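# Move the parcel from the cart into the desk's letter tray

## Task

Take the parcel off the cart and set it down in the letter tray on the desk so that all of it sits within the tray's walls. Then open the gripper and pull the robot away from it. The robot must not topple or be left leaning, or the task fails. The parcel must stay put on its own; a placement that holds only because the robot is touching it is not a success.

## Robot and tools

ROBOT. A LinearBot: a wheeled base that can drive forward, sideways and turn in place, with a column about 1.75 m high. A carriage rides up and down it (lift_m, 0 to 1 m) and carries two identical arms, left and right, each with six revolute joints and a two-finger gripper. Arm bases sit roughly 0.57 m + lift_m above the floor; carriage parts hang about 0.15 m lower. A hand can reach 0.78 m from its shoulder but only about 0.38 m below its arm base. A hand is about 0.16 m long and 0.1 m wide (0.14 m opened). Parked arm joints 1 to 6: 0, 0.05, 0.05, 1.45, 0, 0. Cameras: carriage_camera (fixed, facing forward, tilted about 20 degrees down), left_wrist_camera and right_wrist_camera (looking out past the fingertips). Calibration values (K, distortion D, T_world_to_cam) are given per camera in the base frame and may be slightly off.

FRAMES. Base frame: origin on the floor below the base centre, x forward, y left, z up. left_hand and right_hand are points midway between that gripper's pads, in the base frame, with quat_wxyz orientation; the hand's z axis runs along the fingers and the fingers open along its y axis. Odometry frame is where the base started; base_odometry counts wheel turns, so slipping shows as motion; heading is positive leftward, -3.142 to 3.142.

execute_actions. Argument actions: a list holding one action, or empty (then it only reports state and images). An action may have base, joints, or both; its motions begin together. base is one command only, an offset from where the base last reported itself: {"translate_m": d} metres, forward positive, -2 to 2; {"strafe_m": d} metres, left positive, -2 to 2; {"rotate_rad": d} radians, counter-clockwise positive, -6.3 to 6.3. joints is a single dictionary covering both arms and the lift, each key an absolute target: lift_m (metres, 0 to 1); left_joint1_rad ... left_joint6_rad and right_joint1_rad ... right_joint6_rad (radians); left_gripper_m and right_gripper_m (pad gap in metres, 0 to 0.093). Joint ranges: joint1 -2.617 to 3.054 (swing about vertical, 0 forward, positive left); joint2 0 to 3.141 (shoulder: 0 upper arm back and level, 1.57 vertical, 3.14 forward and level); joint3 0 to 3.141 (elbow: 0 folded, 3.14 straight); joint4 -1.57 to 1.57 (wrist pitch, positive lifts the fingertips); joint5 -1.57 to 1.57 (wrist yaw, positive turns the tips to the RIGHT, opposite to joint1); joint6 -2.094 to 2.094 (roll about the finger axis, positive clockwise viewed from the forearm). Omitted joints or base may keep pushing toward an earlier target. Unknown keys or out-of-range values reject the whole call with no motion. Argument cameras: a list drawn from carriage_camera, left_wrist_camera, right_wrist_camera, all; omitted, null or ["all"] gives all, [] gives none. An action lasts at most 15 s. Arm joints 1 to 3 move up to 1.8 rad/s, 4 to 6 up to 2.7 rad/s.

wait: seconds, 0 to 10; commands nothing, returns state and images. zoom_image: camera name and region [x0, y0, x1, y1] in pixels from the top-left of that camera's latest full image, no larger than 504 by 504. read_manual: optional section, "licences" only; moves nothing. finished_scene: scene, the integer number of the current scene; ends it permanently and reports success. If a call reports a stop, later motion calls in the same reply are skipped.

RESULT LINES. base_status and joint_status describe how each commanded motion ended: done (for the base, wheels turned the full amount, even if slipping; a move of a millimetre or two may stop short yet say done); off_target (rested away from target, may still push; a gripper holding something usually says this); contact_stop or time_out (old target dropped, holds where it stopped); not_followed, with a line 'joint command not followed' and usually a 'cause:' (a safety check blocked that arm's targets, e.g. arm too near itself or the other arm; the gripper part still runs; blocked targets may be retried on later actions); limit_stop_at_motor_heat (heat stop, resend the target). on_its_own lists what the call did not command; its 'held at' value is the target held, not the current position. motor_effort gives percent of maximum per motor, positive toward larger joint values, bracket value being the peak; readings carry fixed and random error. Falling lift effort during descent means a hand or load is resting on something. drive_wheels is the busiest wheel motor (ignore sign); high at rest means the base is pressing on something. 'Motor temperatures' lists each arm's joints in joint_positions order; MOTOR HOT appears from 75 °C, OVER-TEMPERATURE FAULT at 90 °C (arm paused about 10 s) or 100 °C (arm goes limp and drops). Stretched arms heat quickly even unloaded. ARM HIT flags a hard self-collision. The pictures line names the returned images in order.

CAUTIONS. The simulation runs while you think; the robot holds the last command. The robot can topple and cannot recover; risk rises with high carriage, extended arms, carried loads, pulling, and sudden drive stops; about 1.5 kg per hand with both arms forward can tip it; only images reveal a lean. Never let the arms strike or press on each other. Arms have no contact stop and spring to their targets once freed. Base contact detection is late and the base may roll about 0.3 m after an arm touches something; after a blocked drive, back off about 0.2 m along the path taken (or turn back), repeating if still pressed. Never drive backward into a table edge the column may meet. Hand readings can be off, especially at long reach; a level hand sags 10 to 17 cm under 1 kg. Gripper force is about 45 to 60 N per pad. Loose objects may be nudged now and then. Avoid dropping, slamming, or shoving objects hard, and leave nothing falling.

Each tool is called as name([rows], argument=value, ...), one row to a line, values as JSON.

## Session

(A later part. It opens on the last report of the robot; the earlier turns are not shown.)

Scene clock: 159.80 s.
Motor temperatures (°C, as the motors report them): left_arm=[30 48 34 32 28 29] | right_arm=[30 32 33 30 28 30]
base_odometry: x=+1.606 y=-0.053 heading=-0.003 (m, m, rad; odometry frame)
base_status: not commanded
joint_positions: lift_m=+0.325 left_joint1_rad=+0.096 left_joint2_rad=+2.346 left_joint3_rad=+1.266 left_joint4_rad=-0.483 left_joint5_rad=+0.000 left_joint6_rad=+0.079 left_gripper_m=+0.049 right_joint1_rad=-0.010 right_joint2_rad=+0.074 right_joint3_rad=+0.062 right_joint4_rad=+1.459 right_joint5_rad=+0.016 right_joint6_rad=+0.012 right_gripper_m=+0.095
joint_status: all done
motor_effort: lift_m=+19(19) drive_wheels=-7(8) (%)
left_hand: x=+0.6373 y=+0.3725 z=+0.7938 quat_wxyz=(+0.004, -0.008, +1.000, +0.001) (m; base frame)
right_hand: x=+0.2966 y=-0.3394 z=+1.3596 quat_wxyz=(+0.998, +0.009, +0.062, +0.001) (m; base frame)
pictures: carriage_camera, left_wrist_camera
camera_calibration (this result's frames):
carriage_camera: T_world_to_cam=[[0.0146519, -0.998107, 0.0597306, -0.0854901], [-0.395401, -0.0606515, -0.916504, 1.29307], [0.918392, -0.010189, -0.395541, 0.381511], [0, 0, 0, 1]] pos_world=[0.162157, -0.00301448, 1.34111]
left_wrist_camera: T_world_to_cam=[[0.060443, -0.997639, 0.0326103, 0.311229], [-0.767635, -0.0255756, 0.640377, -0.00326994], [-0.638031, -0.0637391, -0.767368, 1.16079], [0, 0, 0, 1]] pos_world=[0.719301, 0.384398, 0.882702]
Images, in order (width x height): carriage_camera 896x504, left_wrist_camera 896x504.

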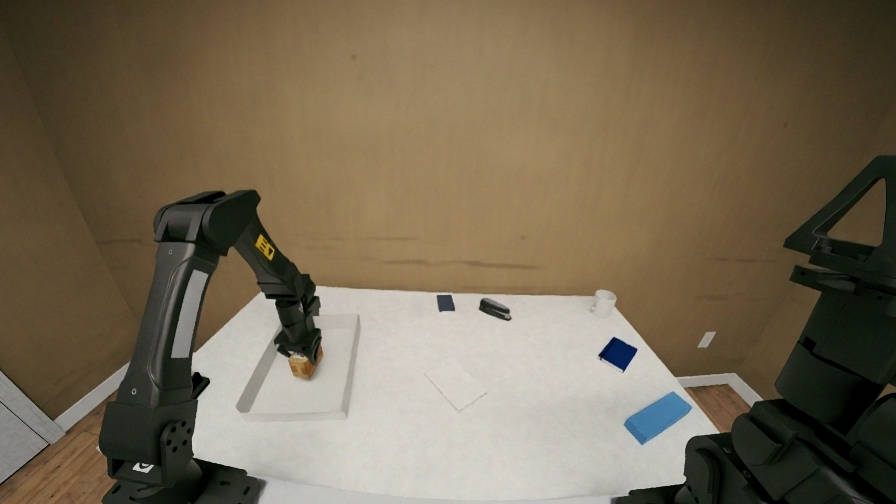

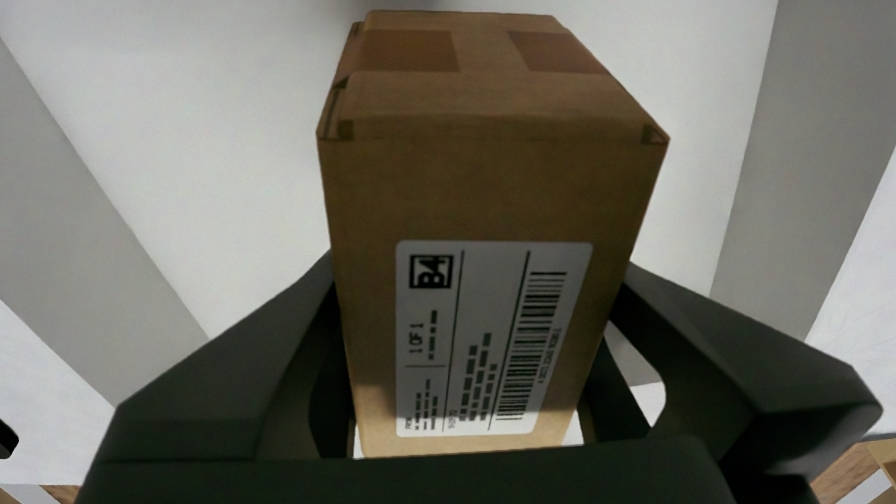

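execute_actions([
  {"joints":{"lift_m":0.295}},
], cameras=["left_wrist_camera","carriage_camera"])

zoom_image(camera="carriage_camera", region=[200, 280, 420, 460])

Scene clock: 165.03 s.
Motor temperatures (°C, as the motors report them): left_arm=[30 48 34 32 28 29] | right_arm=[30 32 33 30 28 30]
base_odometry: x=+1.606 y=-0.053 heading=-0.003 (m, m, rad; odometry frame)
base_status: not commanded
joint_positions: lift_m=+0.295 left_joint1_rad=+0.096 left_joint2_rad=+2.348 left_joint3_rad=+1.266 left_joint4_rad=-0.482 left_joint5_rad=+0.000 left_joint6_rad=+0.079 left_gripper_m=+0.049 right_joint1_rad=-0.010 right_joint2_rad=+0.074 right_joint3_rad=+0.062 right_joint4_rad=+1.459 right_joint5_rad=+0.016 right_joint6_rad=+0.012 right_gripper_m=+0.095
joint_status: all done
motor_effort: lift_m=+18(20) drive_wheels=-7(7) (%)
left_hand: x=+0.6374 y=+0.3725 z=+0.7634 quat_wxyz=(+0.004, -0.008, +1.000, +0.001) (m; base frame)
right_hand: x=+0.2966 y=-0.3394 z=+1.3296 quat_wxyz=(+0.998, +0.009, +0.062, +0.001) (m; base frame)
pictures: carriage_camera, left_wrist_camera
camera_calibration (this result's frames):
carriage_camera: T_world_to_cam=[[0.0146519, -0.998107, 0.0597306, -0.0837005], [-0.395401, -0.0606515, -0.916504, 1.26561], [0.918392, -0.010189, -0.395541, 0.36966], [0, 0, 0, 1]] pos_world=[0.162157, -0.00301448, 1.31115]
left_wrist_camera: T_world_to_cam=[[0.0604306, -0.99764, 0.0325967, 0.312241], [-0.767878, -0.0255991, 0.640084, 0.0166343], [-0.637739, -0.063711, -0.767613, 1.13754], [0, 0, 0, 1]] pos_world=[0.719361, 0.384404, 0.852368]
Images, in order (width x height): carriage_camera 896x504, left_wrist_camera 896x504.

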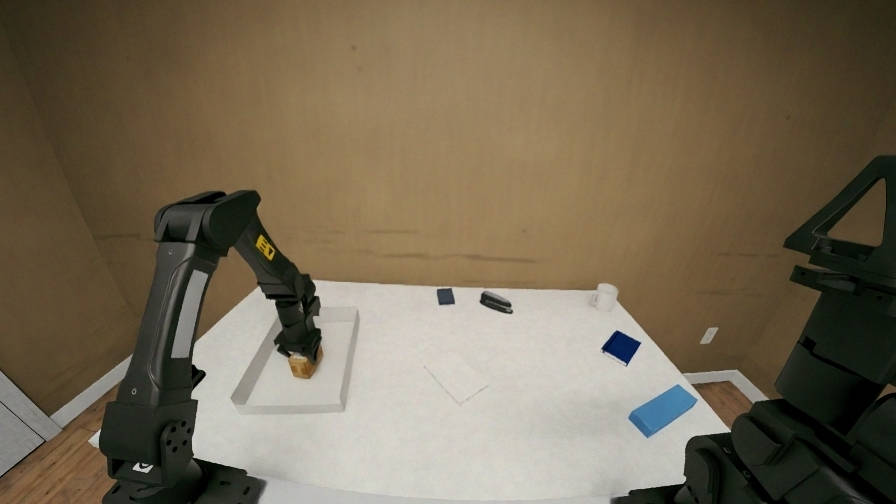

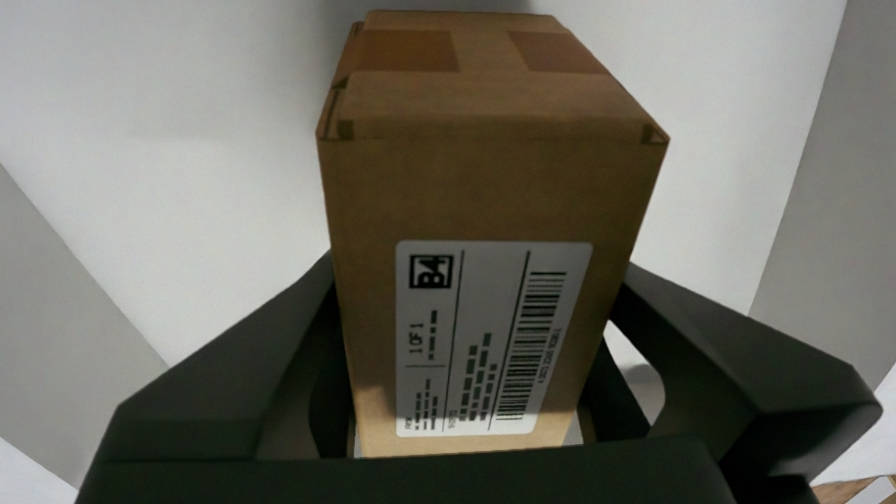

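Region (200, 280, 420, 460) of carriage_camera's 896x504 image, scaled by 2.291, with more detail than that image has; it fills the top 412 rows of this view, and the rest is white.

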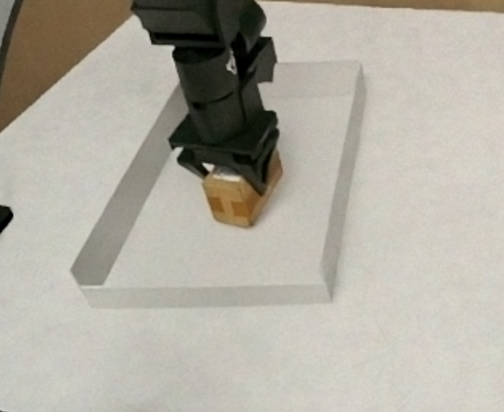

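execute_actions([
  {"joints":{"lift_m":0.277}},
], cameras=["left_wrist_camera"])

Scene clock: 170.10 s.
Motor temperatures (°C, as the motors report them): left_arm=[30 49 34 32 28 29] | right_arm=[30 32 33 30 28 30]
base_odometry: x=+1.606 y=-0.053 heading=-0.003 (m, m, rad; odometry frame)
base_status: not commanded
joint_positions: lift_m=+0.277 left_joint1_rad=+0.096 left_joint2_rad=+2.334 left_joint3_rad=+1.266 left_joint4_rad=-0.488 left_joint5_rad=-0.002 left_joint6_rad=+0.082 left_gripper_m=+0.049 right_joint1_rad=-0.010 right_joint2_rad=+0.074 right_joint3_rad=+0.062 right_joint4_rad=+1.459 right_joint5_rad=+0.016 right_joint6_rad=+0.012 right_gripper_m=+0.095
joint_status: all done
motor_effort: lift_m=+17(19) drive_wheels=-7(8) (%)
left_hand: x=+0.6391 y=+0.3729 z=+0.7504 quat_wxyz=(+0.008, -0.007, +1.000, +0.001) (m; base frame)
right_hand: x=+0.2966 y=-0.3394 z=+1.3118 quat_wxyz=(+0.998, +0.009, +0.062, +0.001) (m; base frame)
pictures: left_wrist_camera
camera_calibration (this result's frames):
left_wrist_camera: T_world_to_cam=[[0.0575534, -0.997856, 0.0311537, 0.315926], [-0.772469, -0.0247421, 0.63457, 0.0330388], [-0.632439, -0.060587, -0.772237, 1.1276], [0, 0, 0, 1]] pos_world=[0.720476, 0.384384, 0.839967]
Images, in order (width x height): left_wrist_camera 896x504.

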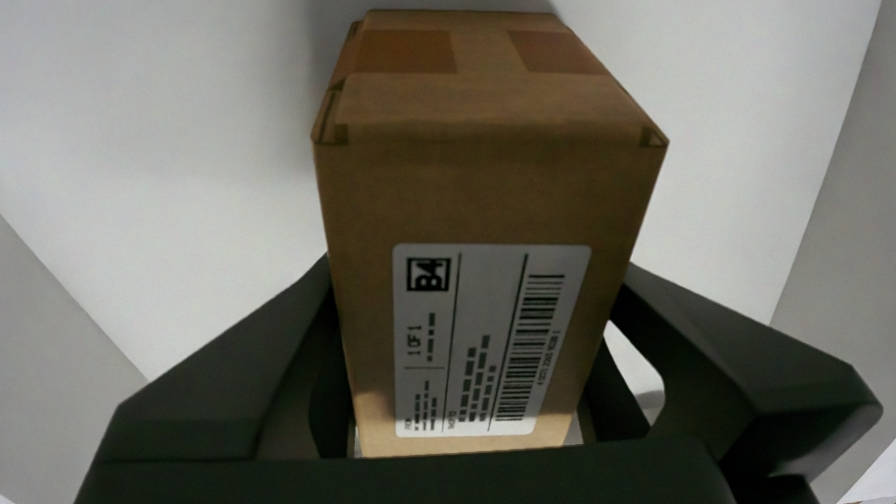

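Touched down.

execute_actions([
  {"joints":{"left_gripper_m":0.08}},
], cameras=[])

execute_actions([
  {"joints":{"lift_m":0.42}},
], cameras=[])

execute_actions([
  {"base":{"translate_m":-0.5},"joints":{"left_joint1_rad":0,"left_joint2_rad":0.05,"left_joint3_rad":0.05,"left_joint4_rad":1.45,"left_joint6_rad":0}},
], cameras=["carriage_camera"])

Scene clock: 178.87 s.
Motor temperatures (°C, as the motors report them): left_arm=[30 48 34 32 28 29] | right_arm=[30 32 33 30 28 30]
base_odometry: x=+1.606 y=-0.053 heading=-0.003 (m, m, rad; odometry frame)
base_status: not commanded
joint_positions: lift_m=+0.277 left_joint1_rad=+0.096 left_joint2_rad=+2.335 left_joint3_rad=+1.266 left_joint4_rad=-0.487 left_joint5_rad=-0.002 left_joint6_rad=+0.083 left_gripper_m=+0.080 right_joint1_rad=-0.010 right_joint2_rad=+0.074 right_joint3_rad=+0.062 right_joint4_rad=+1.459 right_joint5_rad=+0.016 right_joint6_rad=+0.012 right_gripper_m=+0.095
joint_status: all done
motor_effort: lift_m=+17(17) drive_wheels=+9(7) (%)
left_hand: x=+0.6392 y=+0.3729 z=+0.7501 quat_wxyz=(+0.008, -0.007, +1.000, +0.001) (m; base frame)
right_hand: x=+0.2966 y=-0.3394 z=+1.3118 quat_wxyz=(+0.998, +0.009, +0.062, +0.001) (m; base frame)
pictures: none
No camera images: the call's "cameras" was empty. Leave "cameras" out to get every camera's image.

Scene clock: 179.97 s.
Motor temperatures (°C, as the motors report them): left_arm=[30 48 34 32 28 29] | right_arm=[30 32 33 30 28 30]
base_odometry: x=+1.606 y=-0.053 heading=-0.003 (m, m, rad; odometry frame)
base_status: not commanded
joint_positions: lift_m=+0.420 left_joint1_rad=+0.096 left_joint2_rad=+2.340 left_joint3_rad=+1.266 left_joint4_rad=-0.484 left_joint5_rad=-0.002 left_joint6_rad=+0.083 left_gripper_m=+0.080 right_joint1_rad=-0.010 right_joint2_rad=+0.074 right_joint3_rad=+0.062 right_joint4_rad=+1.459 right_joint5_rad=+0.016 right_joint6_rad=+0.012 right_gripper_m=+0.095
joint_status: all done
motor_effort: lift_m=+24(28) drive_wheels=+9(8) (%)
left_hand: x=+0.6387 y=+0.3728 z=+0.8905 quat_wxyz=(+0.007, -0.007, +1.000, +0.001) (m; base frame)
right_hand: x=+0.2966 y=-0.3394 z=+1.4541 quat_wxyz=(+0.998, +0.009, +0.062, +0.001) (m; base frame)
pictures: none
No camera images: the call's "cameras" was empty. Leave "cameras" out to get every camera's image.

Scene clock: 183.17 s.
Motor temperatures (°C, as the motors report them): left_arm=[30 47 33 32 28 29] | right_arm=[30 32 33 30 28 30]
base_odometry: x=+1.106 y=-0.052 heading=-0.003 (m, m, rad; odometry frame)
base_status: done
joint_positions: lift_m=+0.420 left_joint1_rad=-0.006 left_joint2_rad=+0.057 left_joint3_rad=+0.072 left_joint4_rad=+1.457 left_joint5_rad=-0.001 left_joint6_rad=+0.009 left_gripper_m=+0.080 right_joint1_rad=-0.010 right_joint2_rad=+0.074 right_joint3_rad=+0.062 right_joint4_rad=+1.459 right_joint5_rad=+0.016 right_joint6_rad=+0.012 right_gripper_m=+0.095
joint_status: all done
motor_effort: lift_m=+24(24) drive_wheels=+0(22) (%)
left_hand: x=+0.2887 y=+0.3364 z=+1.4568 quat_wxyz=(+0.999, +0.000, +0.049, +0.001) (m; base frame)
right_hand: x=+0.2965 y=-0.3394 z=+1.4541 quat_wxyz=(+0.998, +0.009, +0.061, +0.001) (m; base frame)
pictures: carriage_camera
camera_calibration (this result's frames):
carriage_camera: T_world_to_cam=[[0.0146519, -0.998107, 0.0597306, -0.0911324], [-0.395401, -0.0606515, -0.916504, 1.37964], [0.918392, -0.010189, -0.395541, 0.418875], [0, 0, 0, 1]] pos_world=[0.162157, -0.00301448, 1.43557]
Images, in order (width x height): carriage_camera 896x504.

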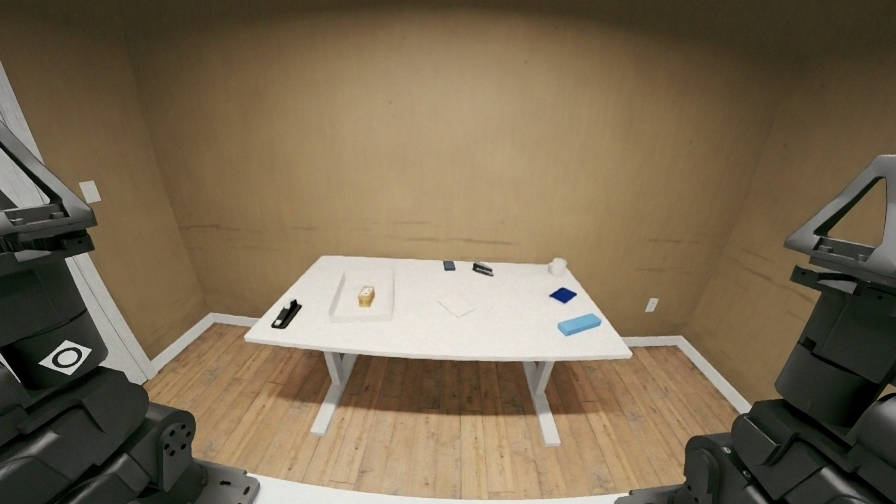

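finished_scene(scene=1)

The scene is finished: the task was done.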